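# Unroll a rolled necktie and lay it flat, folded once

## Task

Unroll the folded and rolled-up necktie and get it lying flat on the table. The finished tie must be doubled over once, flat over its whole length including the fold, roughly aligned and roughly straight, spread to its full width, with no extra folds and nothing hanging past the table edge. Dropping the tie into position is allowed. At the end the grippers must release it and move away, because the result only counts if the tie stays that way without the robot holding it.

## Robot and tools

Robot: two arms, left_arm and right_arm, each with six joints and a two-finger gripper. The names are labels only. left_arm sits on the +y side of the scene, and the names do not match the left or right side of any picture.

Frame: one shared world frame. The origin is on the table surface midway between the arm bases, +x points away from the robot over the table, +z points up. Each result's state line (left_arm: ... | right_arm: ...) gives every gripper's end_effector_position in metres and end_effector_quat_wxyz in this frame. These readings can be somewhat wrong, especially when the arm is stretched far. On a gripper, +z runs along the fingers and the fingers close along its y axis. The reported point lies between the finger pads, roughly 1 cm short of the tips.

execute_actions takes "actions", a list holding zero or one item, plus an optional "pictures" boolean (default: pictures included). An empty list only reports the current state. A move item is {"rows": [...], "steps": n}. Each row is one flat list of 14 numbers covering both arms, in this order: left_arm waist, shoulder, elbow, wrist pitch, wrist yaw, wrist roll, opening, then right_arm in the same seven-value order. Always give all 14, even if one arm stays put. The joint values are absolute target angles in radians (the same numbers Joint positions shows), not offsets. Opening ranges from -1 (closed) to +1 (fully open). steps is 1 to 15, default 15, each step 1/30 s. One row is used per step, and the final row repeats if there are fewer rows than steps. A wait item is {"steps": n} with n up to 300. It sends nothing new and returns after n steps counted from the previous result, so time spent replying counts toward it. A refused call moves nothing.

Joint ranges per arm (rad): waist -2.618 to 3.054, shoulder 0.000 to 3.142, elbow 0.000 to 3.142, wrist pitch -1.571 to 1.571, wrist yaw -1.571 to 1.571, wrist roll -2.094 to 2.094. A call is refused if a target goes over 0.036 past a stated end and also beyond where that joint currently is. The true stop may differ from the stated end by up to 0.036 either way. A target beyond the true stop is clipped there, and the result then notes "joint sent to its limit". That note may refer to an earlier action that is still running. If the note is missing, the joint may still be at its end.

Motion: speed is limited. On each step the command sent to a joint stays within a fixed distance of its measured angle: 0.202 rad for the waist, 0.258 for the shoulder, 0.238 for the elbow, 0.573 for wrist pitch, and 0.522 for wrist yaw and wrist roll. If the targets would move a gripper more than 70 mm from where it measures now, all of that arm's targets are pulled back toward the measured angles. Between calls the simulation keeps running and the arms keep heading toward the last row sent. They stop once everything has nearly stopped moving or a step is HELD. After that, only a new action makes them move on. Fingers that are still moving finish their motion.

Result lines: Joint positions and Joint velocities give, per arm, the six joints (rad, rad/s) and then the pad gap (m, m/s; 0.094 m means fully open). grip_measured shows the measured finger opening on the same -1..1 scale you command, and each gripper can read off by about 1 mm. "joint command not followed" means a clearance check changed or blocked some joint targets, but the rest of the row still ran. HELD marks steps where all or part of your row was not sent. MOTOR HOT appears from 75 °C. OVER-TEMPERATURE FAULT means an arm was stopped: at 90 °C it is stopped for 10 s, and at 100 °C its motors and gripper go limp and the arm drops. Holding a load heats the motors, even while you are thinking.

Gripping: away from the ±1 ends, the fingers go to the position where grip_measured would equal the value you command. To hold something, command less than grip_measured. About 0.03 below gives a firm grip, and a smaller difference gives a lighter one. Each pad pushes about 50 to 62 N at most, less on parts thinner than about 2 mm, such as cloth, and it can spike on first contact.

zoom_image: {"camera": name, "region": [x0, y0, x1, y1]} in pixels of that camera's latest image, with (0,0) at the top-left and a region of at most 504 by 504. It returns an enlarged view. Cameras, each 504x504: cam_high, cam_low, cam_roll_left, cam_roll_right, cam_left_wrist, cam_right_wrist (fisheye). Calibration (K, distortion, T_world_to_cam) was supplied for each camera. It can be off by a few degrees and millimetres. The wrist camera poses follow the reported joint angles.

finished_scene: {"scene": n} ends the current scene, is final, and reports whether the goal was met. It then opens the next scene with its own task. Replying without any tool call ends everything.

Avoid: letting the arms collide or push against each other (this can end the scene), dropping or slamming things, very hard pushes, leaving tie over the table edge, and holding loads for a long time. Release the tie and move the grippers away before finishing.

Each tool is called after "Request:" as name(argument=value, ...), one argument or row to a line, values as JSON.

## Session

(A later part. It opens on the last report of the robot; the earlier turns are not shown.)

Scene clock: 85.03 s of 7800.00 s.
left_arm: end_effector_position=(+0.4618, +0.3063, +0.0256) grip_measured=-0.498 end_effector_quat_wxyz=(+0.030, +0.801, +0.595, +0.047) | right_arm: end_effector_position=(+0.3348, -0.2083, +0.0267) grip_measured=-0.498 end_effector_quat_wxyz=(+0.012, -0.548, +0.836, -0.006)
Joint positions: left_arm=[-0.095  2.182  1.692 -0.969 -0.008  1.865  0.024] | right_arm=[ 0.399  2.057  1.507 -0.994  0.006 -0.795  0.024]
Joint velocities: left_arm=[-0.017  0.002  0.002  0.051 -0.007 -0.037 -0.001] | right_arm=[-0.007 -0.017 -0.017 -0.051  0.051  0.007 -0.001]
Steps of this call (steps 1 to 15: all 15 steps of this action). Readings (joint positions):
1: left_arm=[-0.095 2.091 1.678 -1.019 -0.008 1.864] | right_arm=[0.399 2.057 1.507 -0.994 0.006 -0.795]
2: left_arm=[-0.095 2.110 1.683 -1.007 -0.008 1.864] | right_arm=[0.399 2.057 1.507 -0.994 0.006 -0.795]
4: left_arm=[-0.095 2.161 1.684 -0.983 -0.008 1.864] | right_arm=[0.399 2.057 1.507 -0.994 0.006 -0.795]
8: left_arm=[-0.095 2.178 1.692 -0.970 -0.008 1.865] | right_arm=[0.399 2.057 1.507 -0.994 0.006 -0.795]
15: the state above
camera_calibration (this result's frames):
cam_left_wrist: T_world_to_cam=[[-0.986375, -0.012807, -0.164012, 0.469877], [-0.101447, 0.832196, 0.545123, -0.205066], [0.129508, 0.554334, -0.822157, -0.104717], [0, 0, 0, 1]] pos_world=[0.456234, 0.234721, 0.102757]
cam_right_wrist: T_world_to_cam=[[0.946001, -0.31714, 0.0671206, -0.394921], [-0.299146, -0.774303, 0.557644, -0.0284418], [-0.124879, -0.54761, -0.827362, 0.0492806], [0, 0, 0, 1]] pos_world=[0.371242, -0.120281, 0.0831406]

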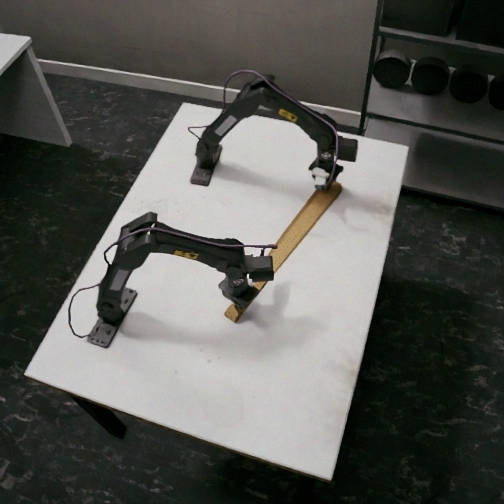

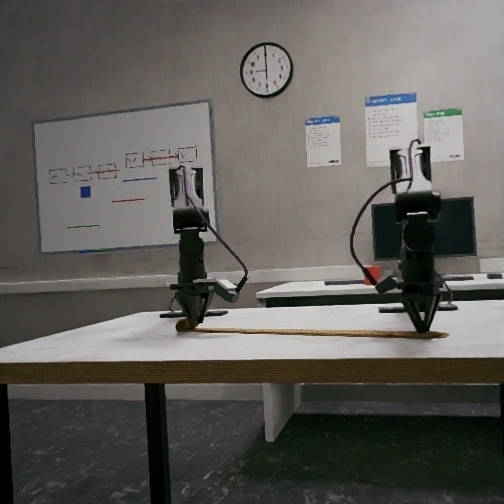

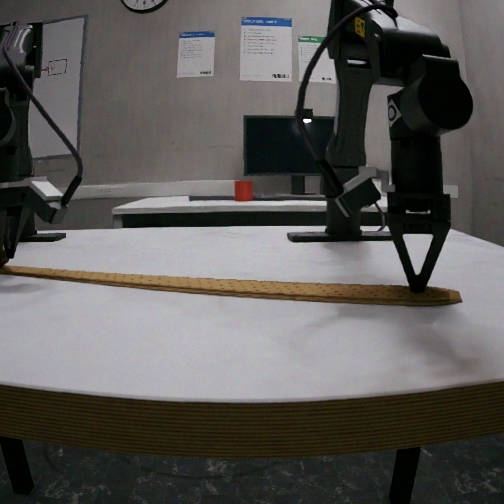

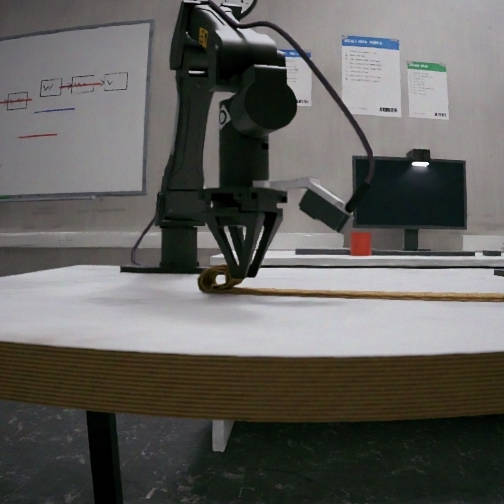

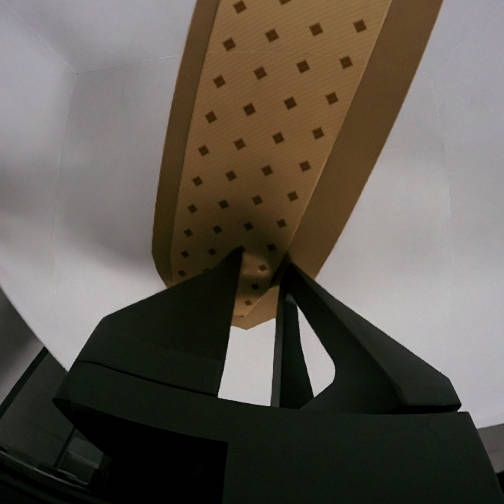

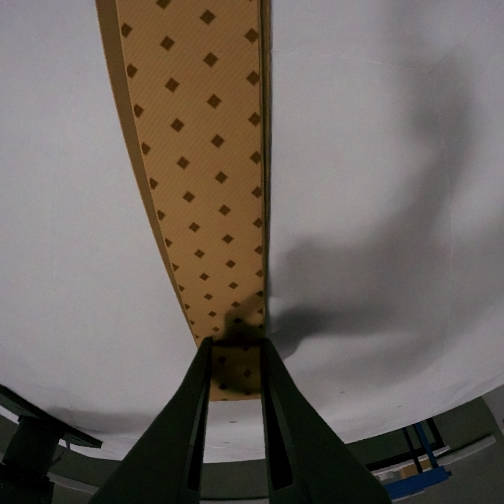

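Request:
execute_actions(
  actions=[
    {"rows":[[-0.097,2.24,1.69,-0.94,0,1.87,-0.5,0.403,2.03,1.50,-0.98,0,-0.8,-0.5],[-0.097,2.24,1.69,-0.94,0,1.87,-0.5,0.403,2.03,1.50,-0.98,0,-0.8,-0.5],[-0.097,2.24,1.69,-0.94,0,1.87,-0.5,0.403,2.03,1.50,-0.98,0,-0.8,-0.5],[-0.097,2.24,1.69,-0.94,0,1.87,-0.5,0.403,2.03,1.50,-0.98,0,-0.8,-0.5],[-0.097,2.24,1.69,-0.94,0,1.87,-0.5,0.35,1.98,1.44,-0.96,0,-0.85,-0.5],[-0.097,2.24,1.69,-0.94,0,1.87,-0.5,0.35,1.98,1.44,-0.96,0,-0.85,-0.5],[-0.097,2.24,1.69,-0.94,0,1.87,-0.5,0.35,1.98,1.44,-0.96,0,-0.85,-0.5],[-0.097,2.24,1.69,-0.94,0,1.87,-0.5,0.35,1.98,1.44,-0.96,0,-0.85,-0.5],[-0.097,2.24,1.69,-0.94,0,1.87,-0.5,0.292,1.925,1.375,-0.943,0,-0.91,-0.5]],"steps":15},
  ],
  pictures=false,
)

Request:
execute_actions(
  actions=[
    {"rows":[[-0.097,2.24,1.69,-0.94,0,1.87,-0.5,0.24,1.89,1.33,-0.93,0,-0.96,-0.5],[-0.097,2.24,1.69,-0.94,0,1.87,-0.5,0.24,1.89,1.33,-0.93,0,-0.96,-0.5],[-0.097,2.24,1.69,-0.94,0,1.87,-0.5,0.24,1.89,1.33,-0.93,0,-0.96,-0.5],[-0.097,2.24,1.69,-0.94,0,1.87,-0.5,0.24,1.89,1.33,-0.93,0,-0.96,-0.5],[-0.097,2.24,1.69,-0.94,0,1.87,-0.5,0.19,1.86,1.29,-0.92,0,-1.01,-0.5]],"steps":15},
  ],
)

Scene clock: 103.50 s of 7800.00 s.
left_arm: end_effector_position=(+0.4617, +0.3063, +0.0248) grip_measured=-0.498 end_effector_quat_wxyz=(+0.030, +0.802, +0.595, +0.047) | right_arm: end_effector_position=(+0.3275, -0.2548, +0.0359) grip_measured=-0.498 end_effector_quat_wxyz=(+0.023, -0.540, +0.841, -0.011)
Joint positions: left_arm=[-0.095  2.184  1.692 -0.969 -0.008  1.865  0.024] | right_arm=[ 0.289  1.948  1.385 -0.957  0.006 -0.887  0.024]
Joint velocities: left_arm=[-0.007 -0.002 -0.007  0.022 -0.037  0.081  0.001] | right_arm=[-0.051 -0.002  0.007  0.022  0.007 -0.11  -0.   ]
Steps of this call (steps 1 to 15: the robot went on to your last target; steps 16 to 110: nothing new was sent; then 14.30 s passed at rest; steps 111 to 125: all 15 steps of this action). Readings (joint positions):
111: left_arm=[-0.095 2.183 1.692 -0.969 -0.008 1.865] | right_arm=[0.399 2.057 1.507 -0.994 0.006 -0.795]
112: left_arm=[-0.095 2.184 1.692 -0.969 -0.008 1.865] | right_arm=[0.399 2.057 1.507 -0.994 0.006 -0.795]
114: left_arm=[-0.095 2.184 1.692 -0.969 -0.008 1.865] | right_arm=[0.399 2.057 1.507 -0.994 0.006 -0.795]
118: left_arm=[-0.095 2.184 1.692 -0.969 -0.008 1.865] | right_arm=[0.374 2.018 1.451 -0.975 0.005 -0.824]
125: the state above

Scene clock: 104.00 s of 7800.00 s.
left_arm: end_effector_position=(+0.4617, +0.3063, +0.0248) grip_measured=-0.498 end_effector_quat_wxyz=(+0.030, +0.802, +0.595, +0.047) | right_arm: end_effector_position=(+0.3165, -0.2941, +0.0339) grip_measured=-0.498 end_effector_quat_wxyz=(+0.019, -0.545, +0.838, -0.013)
Joint positions: left_arm=[-0.095  2.184  1.692 -0.969 -0.008  1.865  0.024] | right_arm=[ 0.188  1.889  1.295 -0.933  0.007 -0.998  0.024]
Joint velocities: left_arm=[-0.007  0.002 -0.007  0.066  0.022 -0.051 -0.001] | right_arm=[ 0.007 -0.012 -0.002  0.022 -0.022 -0.095 -0.   ]
Steps of this call (steps 1 to 15: all 15 steps of this action). Readings (joint positions):
1: left_arm=[-0.095 2.184 1.692 -0.969 -0.008 1.865] | right_arm=[0.284 1.943 1.376 -0.947 0.005 -0.898]
2: left_arm=[-0.095 2.184 1.692 -0.969 -0.008 1.865] | right_arm=[0.278 1.934 1.361 -0.940 0.005 -0.910]
4: left_arm=[-0.095 2.184 1.692 -0.969 -0.008 1.865] | right_arm=[0.260 1.923 1.340 -0.942 0.005 -0.926]
8: left_arm=[-0.095 2.184 1.692 -0.969 -0.008 1.865] | right_arm=[0.205 1.894 1.298 -0.933 0.005 -0.972]
15: the state above
camera_calibration (this result's frames):
cam_left_wrist: T_world_to_cam=[[-0.986624, -0.0128071, -0.162506, 0.469741], [-0.100615, 0.832196, 0.545276, -0.205028], [0.128254, 0.554333, -0.822354, -0.104777], [0, 0, 0, 1]] pos_world=[0.456267, 0.234721, 0.101968]
cam_right_wrist: T_world_to_cam=[[0.94194, -0.324543, 0.0861481, -0.406851], [-0.315858, -0.769327, 0.555311, -0.0975524], [-0.113946, -0.55028, -0.827169, 0.00169027], [0, 0, 0, 1]] pos_world=[0.352609, -0.20616, 0.0906195]

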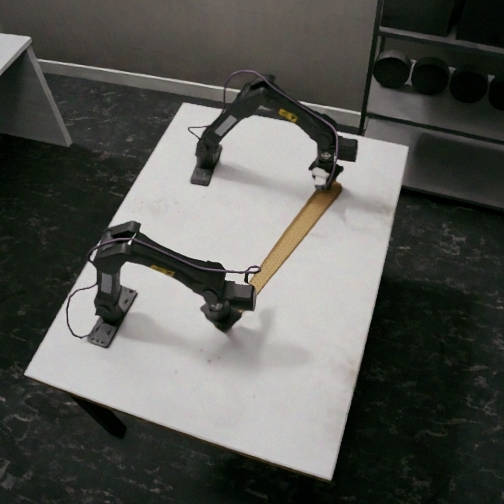

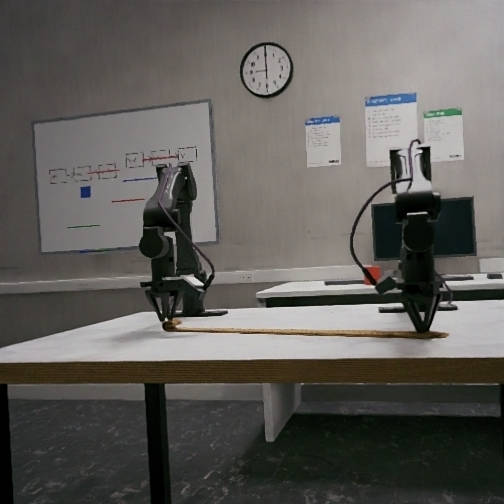

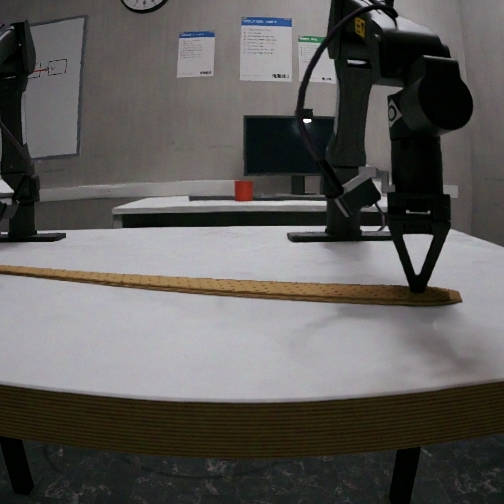

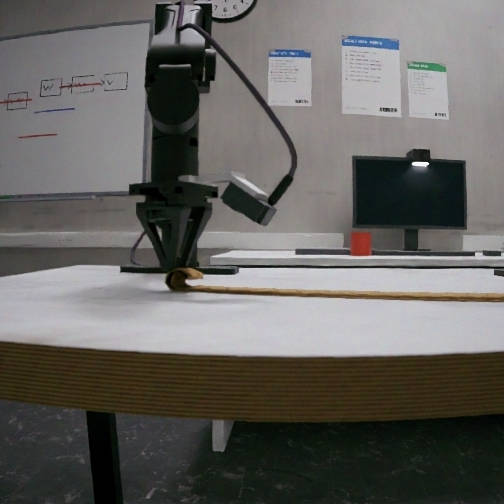

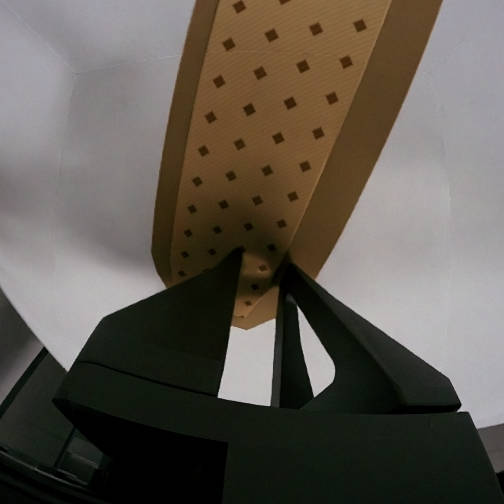

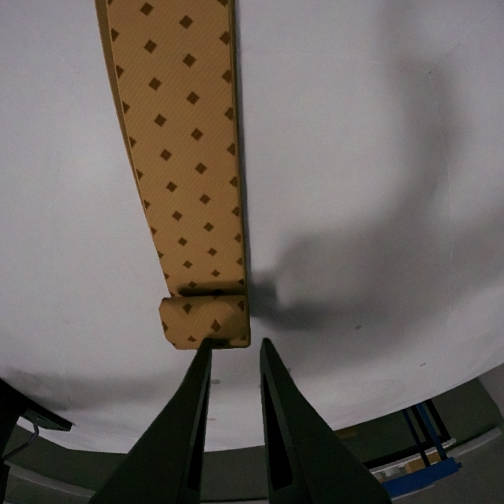

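Request:
execute_actions(
  actions=[
    {"rows":[[-0.097,2.24,1.69,-0.94,0,1.87,-0.5,0.0,1.6,1.2,-1.0,0,-1.01,-0.5]],"steps":15},
  ],
)

Request:
zoom_image(
  camera="cam_roll_right",
  region=[140, 250, 260, 320],
)

Scene clock: 110.60 s of 7800.00 s.
left_arm: end_effector_position=(+0.4617, +0.3063, +0.0248) grip_measured=-0.498 end_effector_quat_wxyz=(+0.030, +0.802, +0.595, +0.047) | right_arm: end_effector_position=(+0.2913, -0.3634, +0.0979) grip_measured=-0.499 end_effector_quat_wxyz=(+0.073, -0.461, +0.883, -0.051)
Joint positions: left_arm=[-0.095  2.184  1.692 -0.969 -0.008  1.865  0.024] | right_arm=[-0.01   1.603  1.203 -0.994  0.015 -1.006  0.024]
Joint velocities: left_arm=[ 0.007  0.002 -0.002 -0.081 -0.007 -0.022 -0.001] | right_arm=[-0.007  0.007  0.007 -0.007 -0.051 -0.007 -0.001]
Steps of this call (steps 1 to 15: the robot went on to your last target; steps 16 to 110: nothing new was sent; then 2.43 s passed at rest; steps 111 to 125: all 15 steps of this action). Readings (joint positions):
111: left_arm=[-0.095 2.184 1.692 -0.969 -0.008 1.865] | right_arm=[0.176 1.869 1.279 -0.922 0.002 -1.005]
112: left_arm=[-0.095 2.184 1.692 -0.969 -0.008 1.865] | right_arm=[0.151 1.829 1.249 -0.922 -0.002 -1.005]
114: left_arm=[-0.095 2.184 1.692 -0.969 -0.008 1.865] | right_arm=[0.069 1.723 1.208 -0.956 -0.001 -1.006]
118: left_arm=[-0.095 2.184 1.692 -0.969 -0.008 1.865] | right_arm=[-0.018 1.595 1.203 -0.980 0.015 -1.006]
125: the state above
camera_calibration (this result's frames):
cam_left_wrist: T_world_to_cam=[[-0.986624, -0.0128071, -0.162506, 0.469741], [-0.100615, 0.832196, 0.545276, -0.205028], [0.128254, 0.554333, -0.822354, -0.104777], [0, 0, 0, 1]] pos_world=[0.456267, 0.234721, 0.101968]
cam_right_wrist: T_world_to_cam=[[0.843957, -0.495332, 0.205869, -0.45633], [-0.52588, -0.688358, 0.499614, -0.0982765], [-0.105763, -0.529915, -0.84143, 0.0200941], [0, 0, 0, 1]] pos_world=[0.335567, -0.283036, 0.159952]

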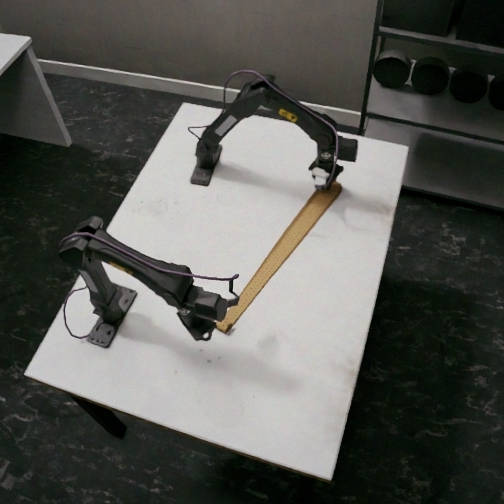

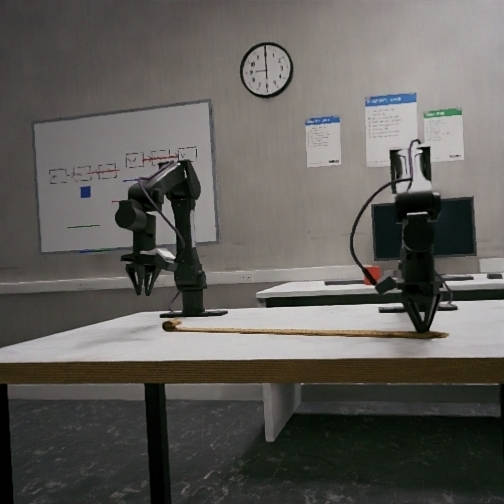

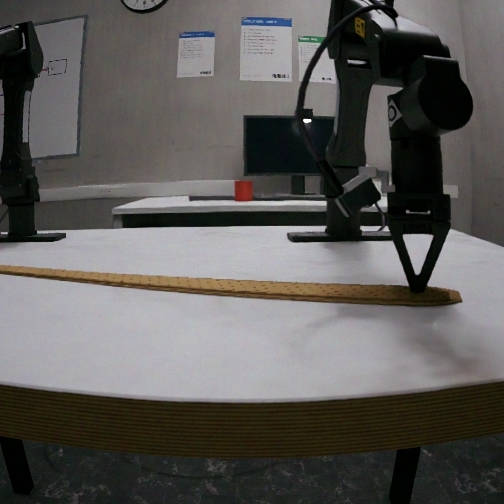

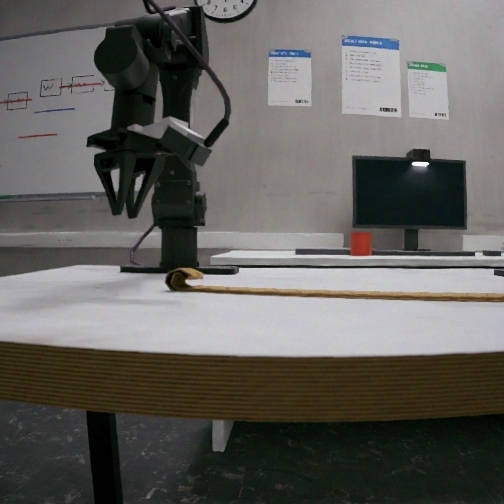

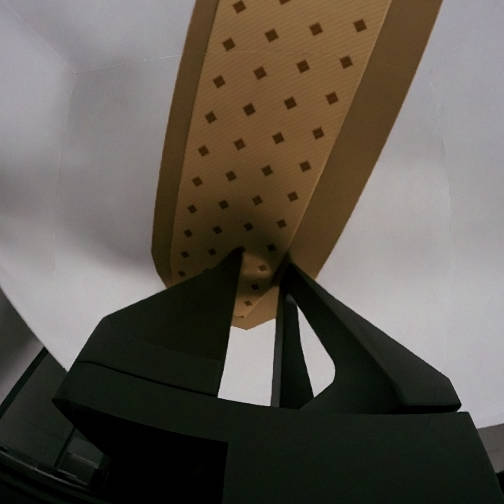

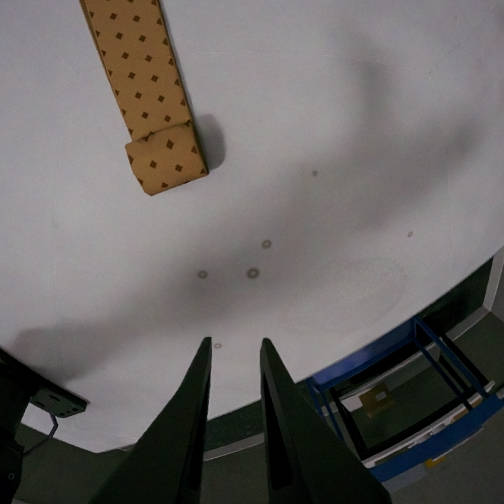

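Region (140, 250, 260, 320) of cam_roll_right's 504x504 image, scaled by 4.200, with more detail than that image has; it fills the top 294 rows of this view, and the rest is white.

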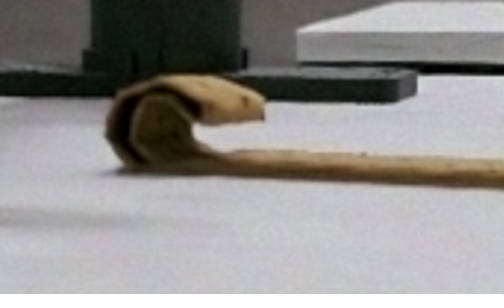

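Request:
execute_actions(
  actions=[
    {"rows":[[-0.097,2.24,1.69,-0.94,0,1.87,-0.5,0.418,1.75,1.4,-1.1,0,-0.8,-0.5]],"steps":15},
  ],
  pictures=false,
)

Request:
execute_actions(
  actions=[
    {"rows":[[-0.097,2.24,1.69,-0.94,0,1.87,-0.5,0.418,1.9,1.44,-1.05,0,-0.8,-0.5],[-0.097,2.24,1.69,-0.94,0,1.87,-0.5,0.418,1.9,1.44,-1.05,0,-0.8,-0.5],[-0.097,2.24,1.69,-0.94,0,1.87,-0.5,0.418,1.9,1.44,-1.05,0,-0.8,-0.5],[-0.097,2.24,1.69,-0.94,0,1.87,-0.5,0.418,1.9,1.44,-1.05,0,-0.8,-0.5],[-0.097,2.24,1.69,-0.94,0,1.87,-0.5,0.418,1.995,1.44,-0.95,0,-0.8,-0.5]],"steps":15},
  ],
)

Scene clock: 132.57 s of 7800.00 s.
left_arm: end_effector_position=(+0.4617, +0.3063, +0.0248) grip_measured=-0.498 end_effector_quat_wxyz=(+0.030, +0.802, +0.595, +0.047) | right_arm: end_effector_position=(+0.2868, -0.2144, +0.0913) grip_measured=-0.499 end_effector_quat_wxyz=(+0.043, -0.568, +0.822, -0.009)
Joint positions: left_arm=[-0.095  2.184  1.692 -0.969 -0.008  1.865  0.024] | right_arm=[ 0.429  1.77   1.376 -1.089 -0.001 -0.815  0.024]
Joint velocities: left_arm=[-0.027  0.007 -0.012  0.007  0.051  0.007 -0.   ] | right_arm=[-0.139 -0.007  0.007 -0.022  0.007  0.095 -0.001]
Steps of this call (steps 1 to 15: the robot went on to your last target; steps 16 to 110: nothing new was sent; then 17.80 s passed at rest; steps 111 to 125: all 15 steps of this action). Readings (joint positions):
111: left_arm=[-0.095 2.184 1.692 -0.969 -0.008 1.865] | right_arm=[0.009 1.624 1.233 -1.032 0.025 -0.976]
112: left_arm=[-0.095 2.184 1.692 -0.969 -0.008 1.865] | right_arm=[0.050 1.663 1.285 -1.067 0.032 -0.944]
114: left_arm=[-0.095 2.184 1.692 -0.969 -0.008 1.865] | right_arm=[0.168 1.731 1.357 -1.055 0.032 -0.892]
118: left_arm=[-0.095 2.184 1.692 -0.969 -0.008 1.865] | right_arm=[0.410 1.770 1.376 -1.052 0.014 -0.842]
125: the state above

Scene clock: 133.07 s of 7800.00 s.
left_arm: end_effector_position=(+0.4617, +0.3063, +0.0248) grip_measured=-0.498 end_effector_quat_wxyz=(+0.030, +0.802, +0.595, +0.047) | right_arm: end_effector_position=(+0.3126, -0.2062, +0.0176) grip_measured=-0.499 end_effector_quat_wxyz=(-0.002, -0.563, +0.827, +0.000)
Joint positions: left_arm=[-0.095  2.184  1.692 -0.969 -0.008  1.865  0.024] | right_arm=[ 0.424  2.024  1.42  -0.971  0.001 -0.805  0.024]
Joint velocities: left_arm=[-0.002  0.002  0.012  0.007  0.022  0.051  0.   ] | right_arm=[-0.012 -0.046  0.002  0.022 -0.066 -0.007 -0.   ]
Steps of this call (steps 1 to 15: all 15 steps of this action). Readings (joint positions):
1: left_arm=[-0.095 2.184 1.692 -0.969 -0.008 1.865] | right_arm=[0.426 1.784 1.385 -1.097 -0.000 -0.813]
2: left_arm=[-0.095 2.184 1.692 -0.969 -0.008 1.865] | right_arm=[0.424 1.811 1.403 -1.097 -0.000 -0.812]
4: left_arm=[-0.095 2.184 1.692 -0.969 -0.008 1.865] | right_arm=[0.424 1.870 1.419 -1.070 -0.000 -0.809]
8: left_arm=[-0.095 2.184 1.692 -0.969 -0.008 1.865] | right_arm=[0.424 1.997 1.420 -1.004 -0.000 -0.806]
15: the state above
camera_calibration (this result's frames):
cam_left_wrist: T_world_to_cam=[[-0.986624, -0.0128071, -0.162506, 0.469741], [-0.100615, 0.832196, 0.545276, -0.205028], [0.128254, 0.554333, -0.822354, -0.104777], [0, 0, 0, 1]] pos_world=[0.456267, 0.234721, 0.101968]
cam_right_wrist: T_world_to_cam=[[0.957976, -0.284031, 0.0401143, -0.369018], [-0.255175, -0.779941, 0.57147, -0.0435861], [-0.131029, -0.557691, -0.819642, 0.0398658], [0, 0, 0, 1]] pos_world=[0.347612, -0.116574, 0.0723867]

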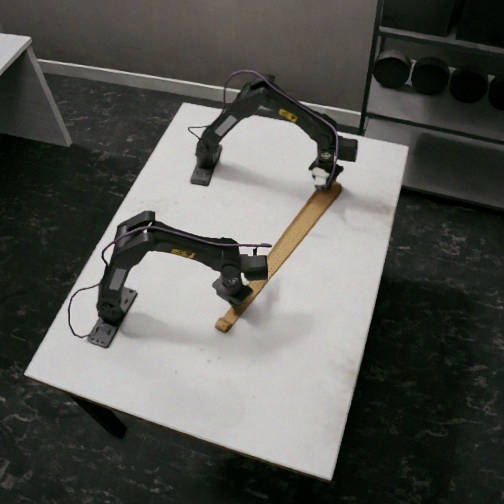

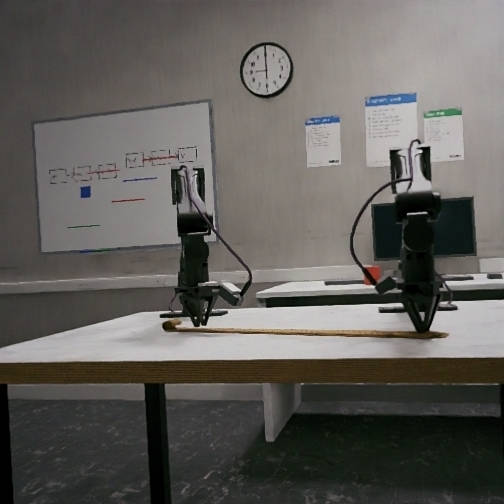

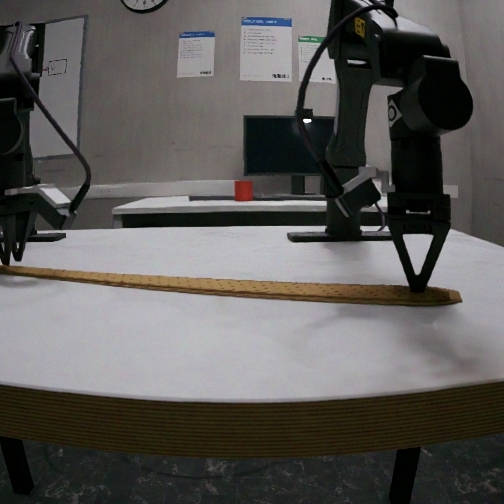

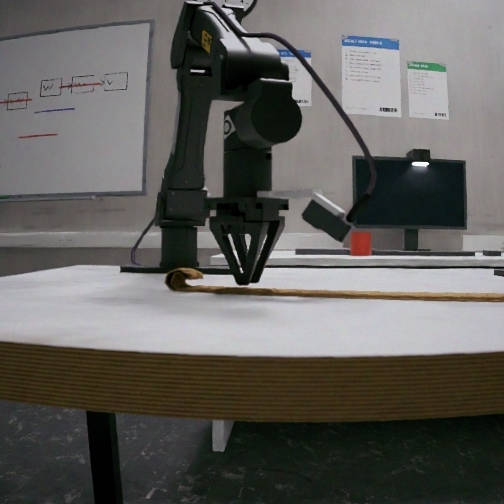

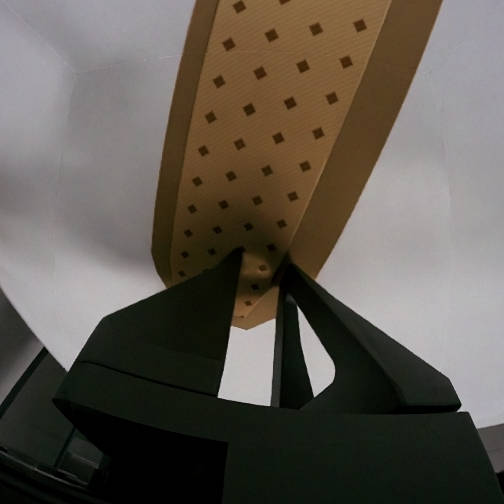

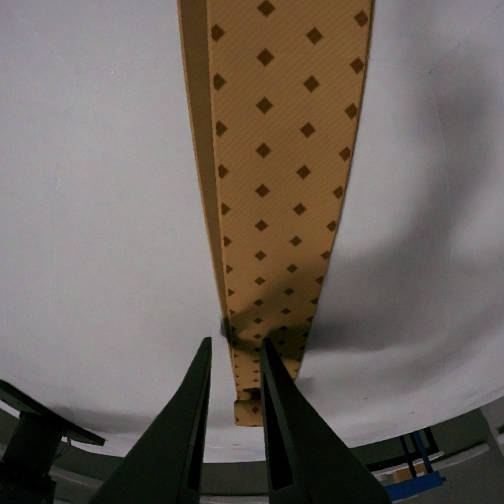

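Request:
execute_actions(
  actions=[
    {"rows":[[-0.097,2.24,1.69,-0.94,0,1.87,-0.5,0.41,1.97,1.49,-0.98,0,-0.8,-0.5],[-0.097,2.24,1.69,-0.94,0,1.87,-0.5,0.41,1.97,1.49,-0.98,0,-0.8,-0.5],[-0.097,2.24,1.69,-0.94,0,1.87,-0.5,0.41,1.97,1.49,-0.98,0,-0.8,-0.5],[-0.097,2.24,1.69,-0.94,0,1.87,-0.5,0.41,1.97,1.49,-0.98,0,-0.8,-0.5],[-0.097,2.24,1.69,-0.94,0,1.87,-0.5,0.41,1.97,1.49,-0.98,0,-0.8,-0.5],[-0.097,2.24,1.69,-0.94,0,1.87,-0.5,0.41,1.97,1.49,-0.98,0,-0.8,-0.5],[-0.097,2.24,1.69,-0.94,0,1.87,-0.5,0.41,2.025,1.49,-0.95,0,-0.8,-0.5]],"steps":15},
  ],
)

Scene clock: 142.27 s of 7800.00 s.
left_arm: end_effector_position=(+0.4617, +0.3063, +0.0248) grip_measured=-0.498 end_effector_quat_wxyz=(+0.030, +0.802, +0.595, +0.047) | right_arm: end_effector_position=(+0.3282, -0.1999, +0.0255) grip_measured=-0.499 end_effector_quat_wxyz=(+0.019, -0.562, +0.827, -0.005)
Joint positions: left_arm=[-0.095  2.184  1.692 -0.969 -0.008  1.865  0.024] | right_arm=[ 0.424  2.036  1.469 -0.965  0.001 -0.805  0.024]
Joint velocities: left_arm=[-0.002  0.007  0.012 -0.095  0.022  0.022 -0.   ] | right_arm=[-0.007  0.017  0.002  0.037 -0.081  0.007 -0.001]
Steps of this call (steps 1 to 15: the robot went on to your last target; steps 16 to 110: nothing new was sent; then 5.03 s passed at rest; steps 111 to 125: all 15 steps of this action). Readings (joint positions):
111: left_arm=[-0.095 2.184 1.692 -0.969 -0.008 1.865] | right_arm=[0.424 2.023 1.425 -0.969 0.001 -0.805]
112: left_arm=[-0.095 2.184 1.692 -0.969 -0.008 1.865] | right_arm=[0.424 2.022 1.434 -0.976 0.001 -0.805]
114: left_arm=[-0.095 2.184 1.692 -0.969 -0.008 1.865] | right_arm=[0.424 2.012 1.450 -0.977 0.001 -0.805]
118: left_arm=[-0.095 2.184 1.692 -0.969 -0.008 1.865] | right_arm=[0.424 2.002 1.468 -0.973 0.001 -0.805]
125: the state above
camera_calibration (this result's frames):
cam_left_wrist: T_world_to_cam=[[-0.986624, -0.0128071, -0.162506, 0.469741], [-0.100615, 0.832196, 0.545276, -0.205028], [0.128254, 0.554333, -0.822354, -0.104777], [0, 0, 0, 1]] pos_world=[0.456267, 0.234721, 0.101968]
cam_right_wrist: T_world_to_cam=[[0.955506, -0.285349, 0.0747262, -0.382816], [-0.278465, -0.789056, 0.547584, -0.0327184], [-0.0972892, -0.544029, -0.833407, 0.0438906], [0, 0, 0, 1]] pos_world=[0.360942, -0.111175, 0.0831011]

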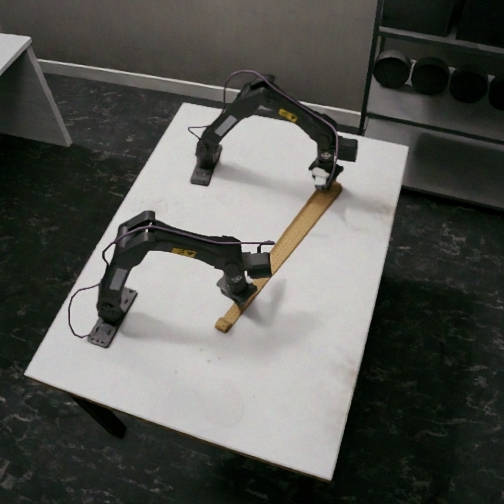

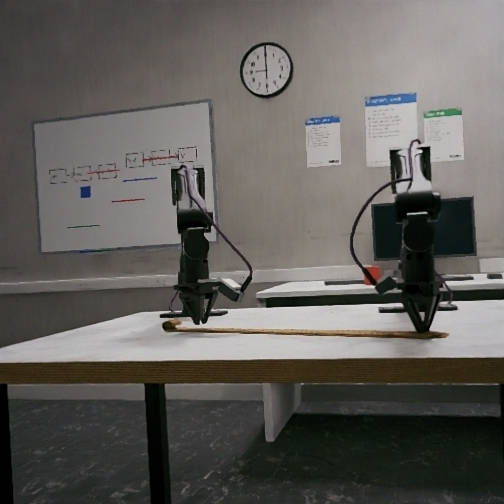

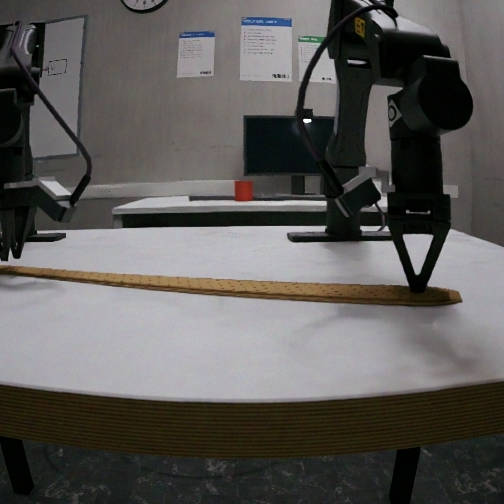

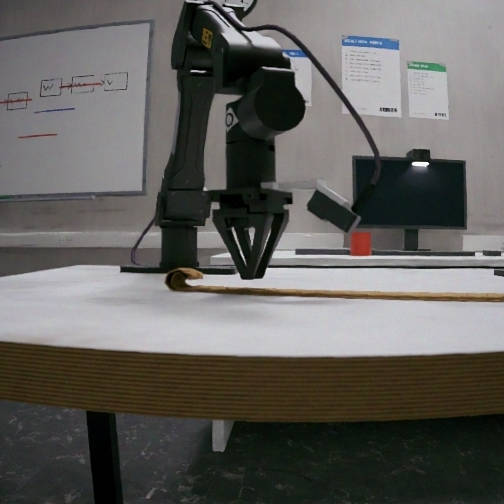

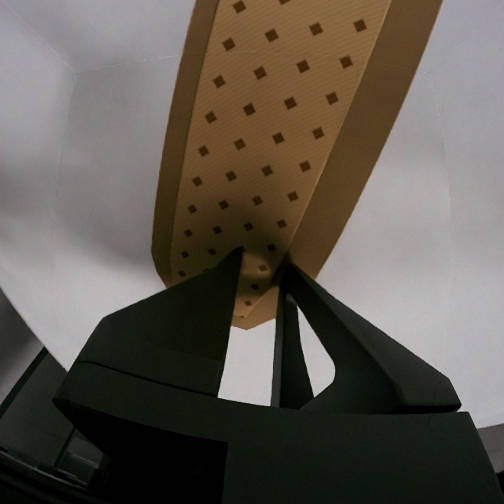

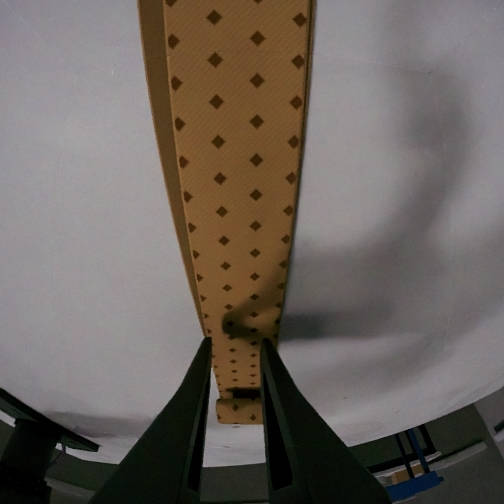

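Request:
execute_actions(
  actions=[
    {"rows":[[-0.097,2.24,1.69,-0.94,0,1.87,-0.5,0.41,2.04,1.47,-0.95,0,-0.8,-0.5],[-0.097,2.24,1.69,-0.94,0,1.87,-0.5,0.41,2.04,1.47,-0.95,0,-0.8,-0.5],[-0.097,2.24,1.69,-0.94,0,1.87,-0.5,0.41,2.04,1.47,-0.95,0,-0.8,-0.5],[-0.097,2.24,1.69,-0.94,0,1.87,-0.5,0.36,1.99,1.38,-0.92,0,-0.85,-0.5],[-0.097,2.24,1.69,-0.94,0,1.87,-0.5,0.36,1.99,1.38,-0.92,0,-0.85,-0.5],[-0.097,2.24,1.69,-0.94,0,1.87,-0.5,0.36,1.99,1.38,-0.92,0,-0.85,-0.5],[-0.097,2.24,1.69,-0.94,0,1.87,-0.5,0.305,1.93,1.295,-0.895,0,-0.9,-0.5]],"steps":15},
  ],
)

Scene clock: 152.00 s of 7800.00 s.
left_arm: end_effector_position=(+0.4617, +0.3063, +0.0248) grip_measured=-0.498 end_effector_quat_wxyz=(+0.030, +0.802, +0.595, +0.047) | right_arm: end_effector_position=(+0.3114, -0.2546, +0.0158) grip_measured=-0.499 end_effector_quat_wxyz=(+0.008, -0.544, +0.839, -0.004)
Joint positions: left_arm=[-0.095  2.184  1.692 -0.969 -0.008  1.865  0.024] | right_arm=[ 0.299  1.948  1.301 -0.905  0.003 -0.885  0.024]
Joint velocities: left_arm=[-0.022  0.007  0.007  0.037  0.022  0.007 -0.001] | right_arm=[ 0.022  0.007 -0.022 -0.066  0.007 -0.007 -0.   ]
Steps of this call (steps 1 to 15: the robot went on to your last target; steps 16 to 110: nothing new was sent; then 5.57 s passed at rest; steps 111 to 125: all 15 steps of this action). Readings (joint positions):
111: left_arm=[-0.095 2.184 1.692 -0.969 -0.008 1.865] | right_arm=[0.424 2.036 1.469 -0.963 0.001 -0.805]
112: left_arm=[-0.095 2.184 1.692 -0.969 -0.008 1.865] | right_arm=[0.424 2.037 1.469 -0.963 0.001 -0.805]
114: left_arm=[-0.095 2.184 1.692 -0.969 -0.008 1.865] | right_arm=[0.419 2.035 1.454 -0.948 -0.000 -0.811]
118: left_arm=[-0.095 2.184 1.692 -0.969 -0.008 1.865] | right_arm=[0.362 1.990 1.350 -0.904 -0.013 -0.850]
125: the state above
camera_calibration (this result's frames):
cam_left_wrist: T_world_to_cam=[[-0.986624, -0.0128071, -0.162506, 0.469741], [-0.100615, 0.832196, 0.545276, -0.205028], [0.128254, 0.554333, -0.822354, -0.104777], [0, 0, 0, 1]] pos_world=[0.456267, 0.234721, 0.101968]
cam_right_wrist: T_world_to_cam=[[0.943311, -0.32634, 0.060557, -0.388098], [-0.302469, -0.77008, 0.561685, -0.063196], [-0.136667, -0.54816, -0.825132, 0.0155462], [0, 0, 0, 1]] pos_world=[0.349106, -0.166796, 0.0718259]

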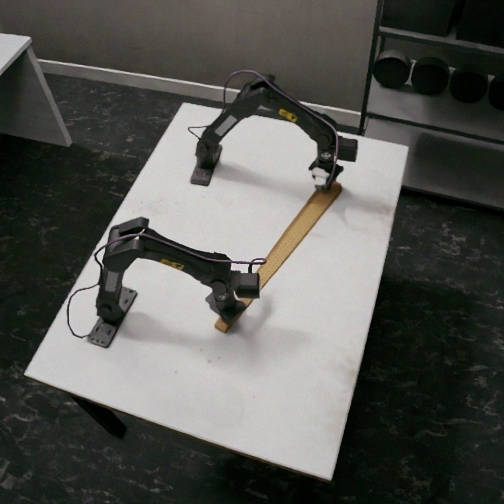

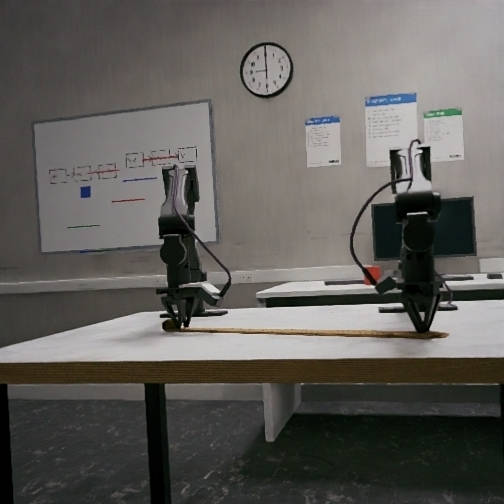

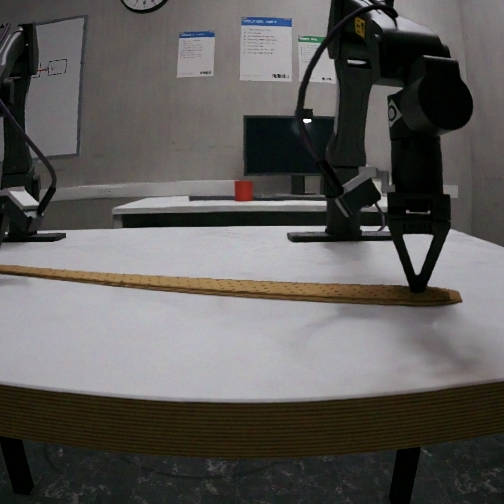

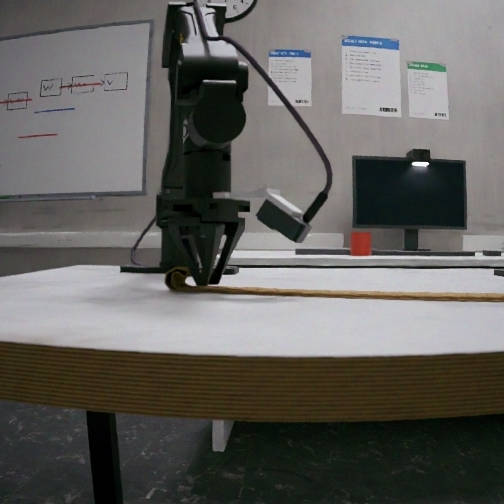

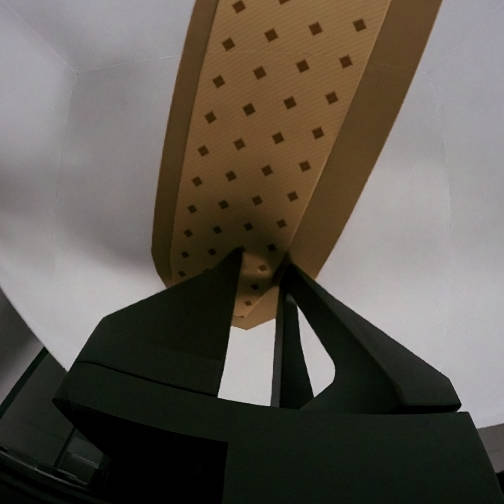

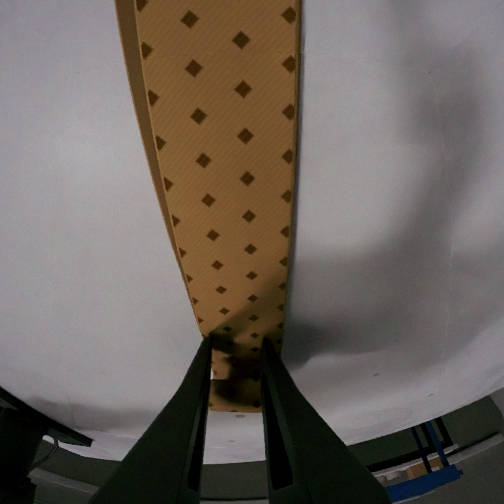

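Request:
execute_actions(
  actions=[
    {"rows":[[-0.097,2.24,1.69,-0.94,0,1.87,-0.5,0.26,1.89,1.265,-0.9,0,-0.95,-0.5],[-0.097,2.24,1.69,-0.94,0,1.87,-0.5,0.26,1.89,1.265,-0.9,0,-0.95,-0.5],[-0.097,2.24,1.69,-0.94,0,1.87,-0.5,0.26,1.89,1.265,-0.9,0,-0.95,-0.5],[-0.097,2.24,1.69,-0.94,0,1.87,-0.5,0.21,1.86,1.23,-0.9,0,-1.0,-0.5],[-0.097,2.24,1.69,-0.94,0,1.87,-0.5,0.21,1.86,1.23,-0.9,0,-1.0,-0.5],[-0.097,2.24,1.69,-0.94,0,1.87,-0.5,0.21,1.86,1.23,-0.9,0,-1.0,-0.5],[-0.097,2.24,1.69,-0.94,0,1.87,-0.5,0.15,1.83,1.2,-0.89,0,-1.05,-0.5]],"steps":15},
  ],
)

Scene clock: 160.03 s of 7800.00 s.
left_arm: end_effector_position=(+0.4617, +0.3063, +0.0248) grip_measured=-0.498 end_effector_quat_wxyz=(+0.030, +0.802, +0.595, +0.047) | right_arm: end_effector_position=(+0.3006, -0.3112, +0.0235) grip_measured=-0.499 end_effector_quat_wxyz=(+0.010, -0.541, +0.841, -0.009)
Joint positions: left_arm=[-0.095  2.184  1.692 -0.969 -0.008  1.865  0.024] | right_arm=[ 0.145  1.856  1.208 -0.897  0.007 -1.032  0.024]
Joint velocities: left_arm=[-0.007 -0.002 -0.017  0.007  0.022 -0.051  0.001] | right_arm=[-0.027  0.007 -0.007 -0.022  0.037 -0.051  0.   ]
Steps of this call (steps 1 to 15: the robot went on to your last target; steps 16 to 110: nothing new was sent; then 3.87 s passed at rest; steps 111 to 125: all 15 steps of this action). Readings (joint positions):
111: left_arm=[-0.095 2.184 1.692 -0.969 -0.008 1.865] | right_arm=[0.297 1.944 1.295 -0.901 0.003 -0.902]
112: left_arm=[-0.095 2.184 1.692 -0.969 -0.008 1.865] | right_arm=[0.292 1.937 1.286 -0.898 0.003 -0.911]
114: left_arm=[-0.095 2.184 1.692 -0.969 -0.008 1.865] | right_arm=[0.274 1.920 1.267 -0.897 0.002 -0.931]
118: left_arm=[-0.095 2.184 1.692 -0.969 -0.008 1.865] | right_arm=[0.199 1.876 1.222 -0.895 0.002 -0.985]
125: the state above
camera_calibration (this result's frames):
cam_left_wrist: T_world_to_cam=[[-0.986624, -0.0128071, -0.162506, 0.469741], [-0.100615, 0.832196, 0.545276, -0.205028], [0.128254, 0.554333, -0.822354, -0.104777], [0, 0, 0, 1]] pos_world=[0.456267, 0.234721, 0.101968]
cam_right_wrist: T_world_to_cam=[[0.940248, -0.33325, 0.0698398, -0.398329], [-0.312766, -0.764257, 0.563994, -0.109526], [-0.134575, -0.552138, -0.822821, -0.0125747], [0, 0, 0, 1]] pos_world=[0.33858, -0.223392, 0.0792446]

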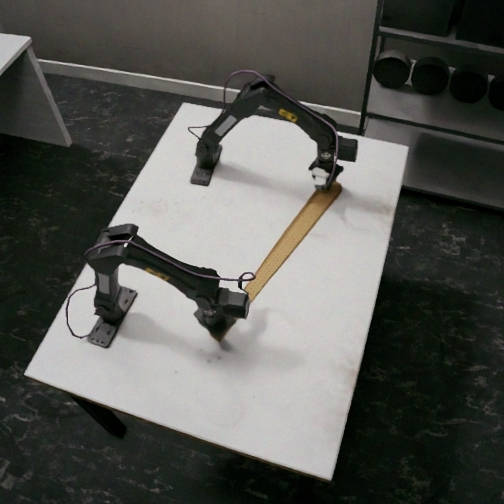

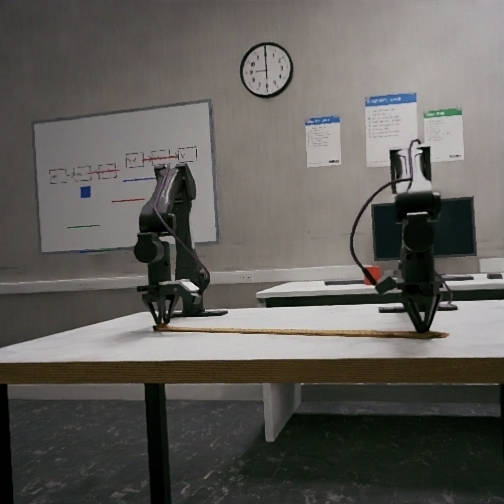

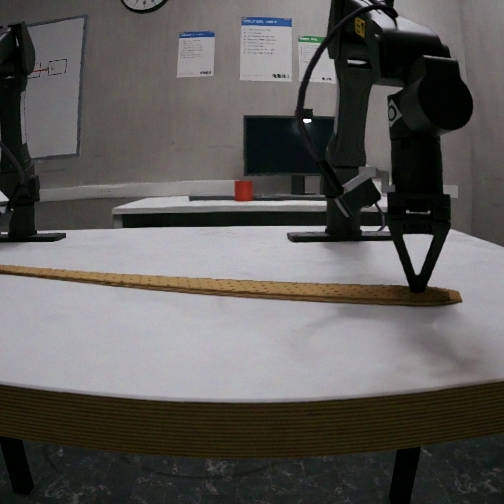

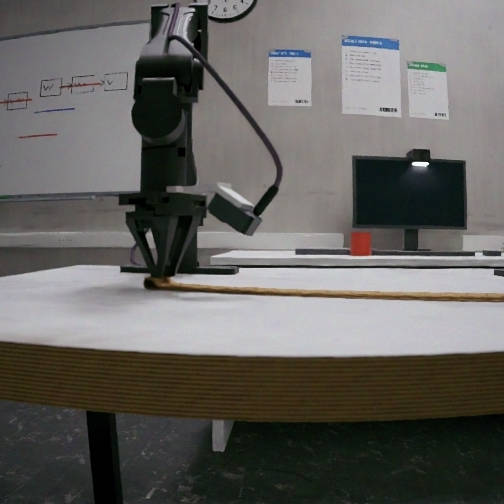

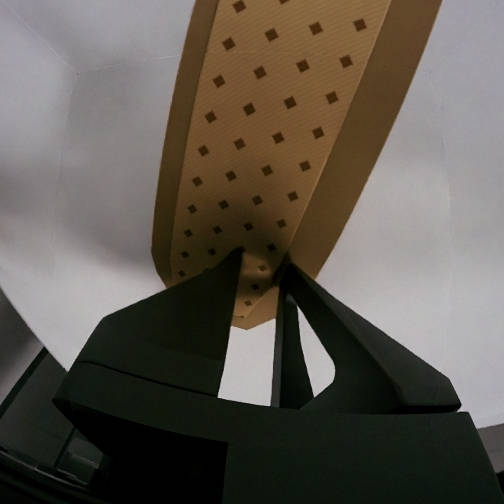

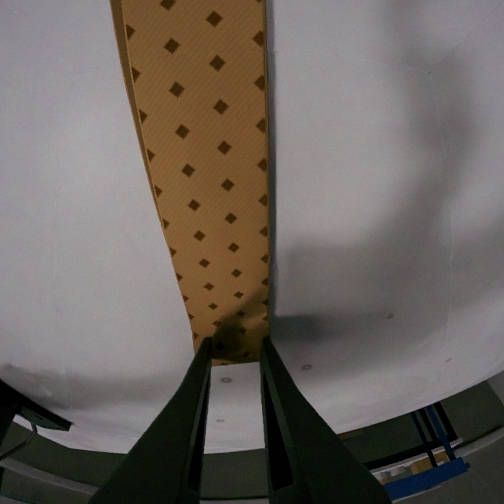

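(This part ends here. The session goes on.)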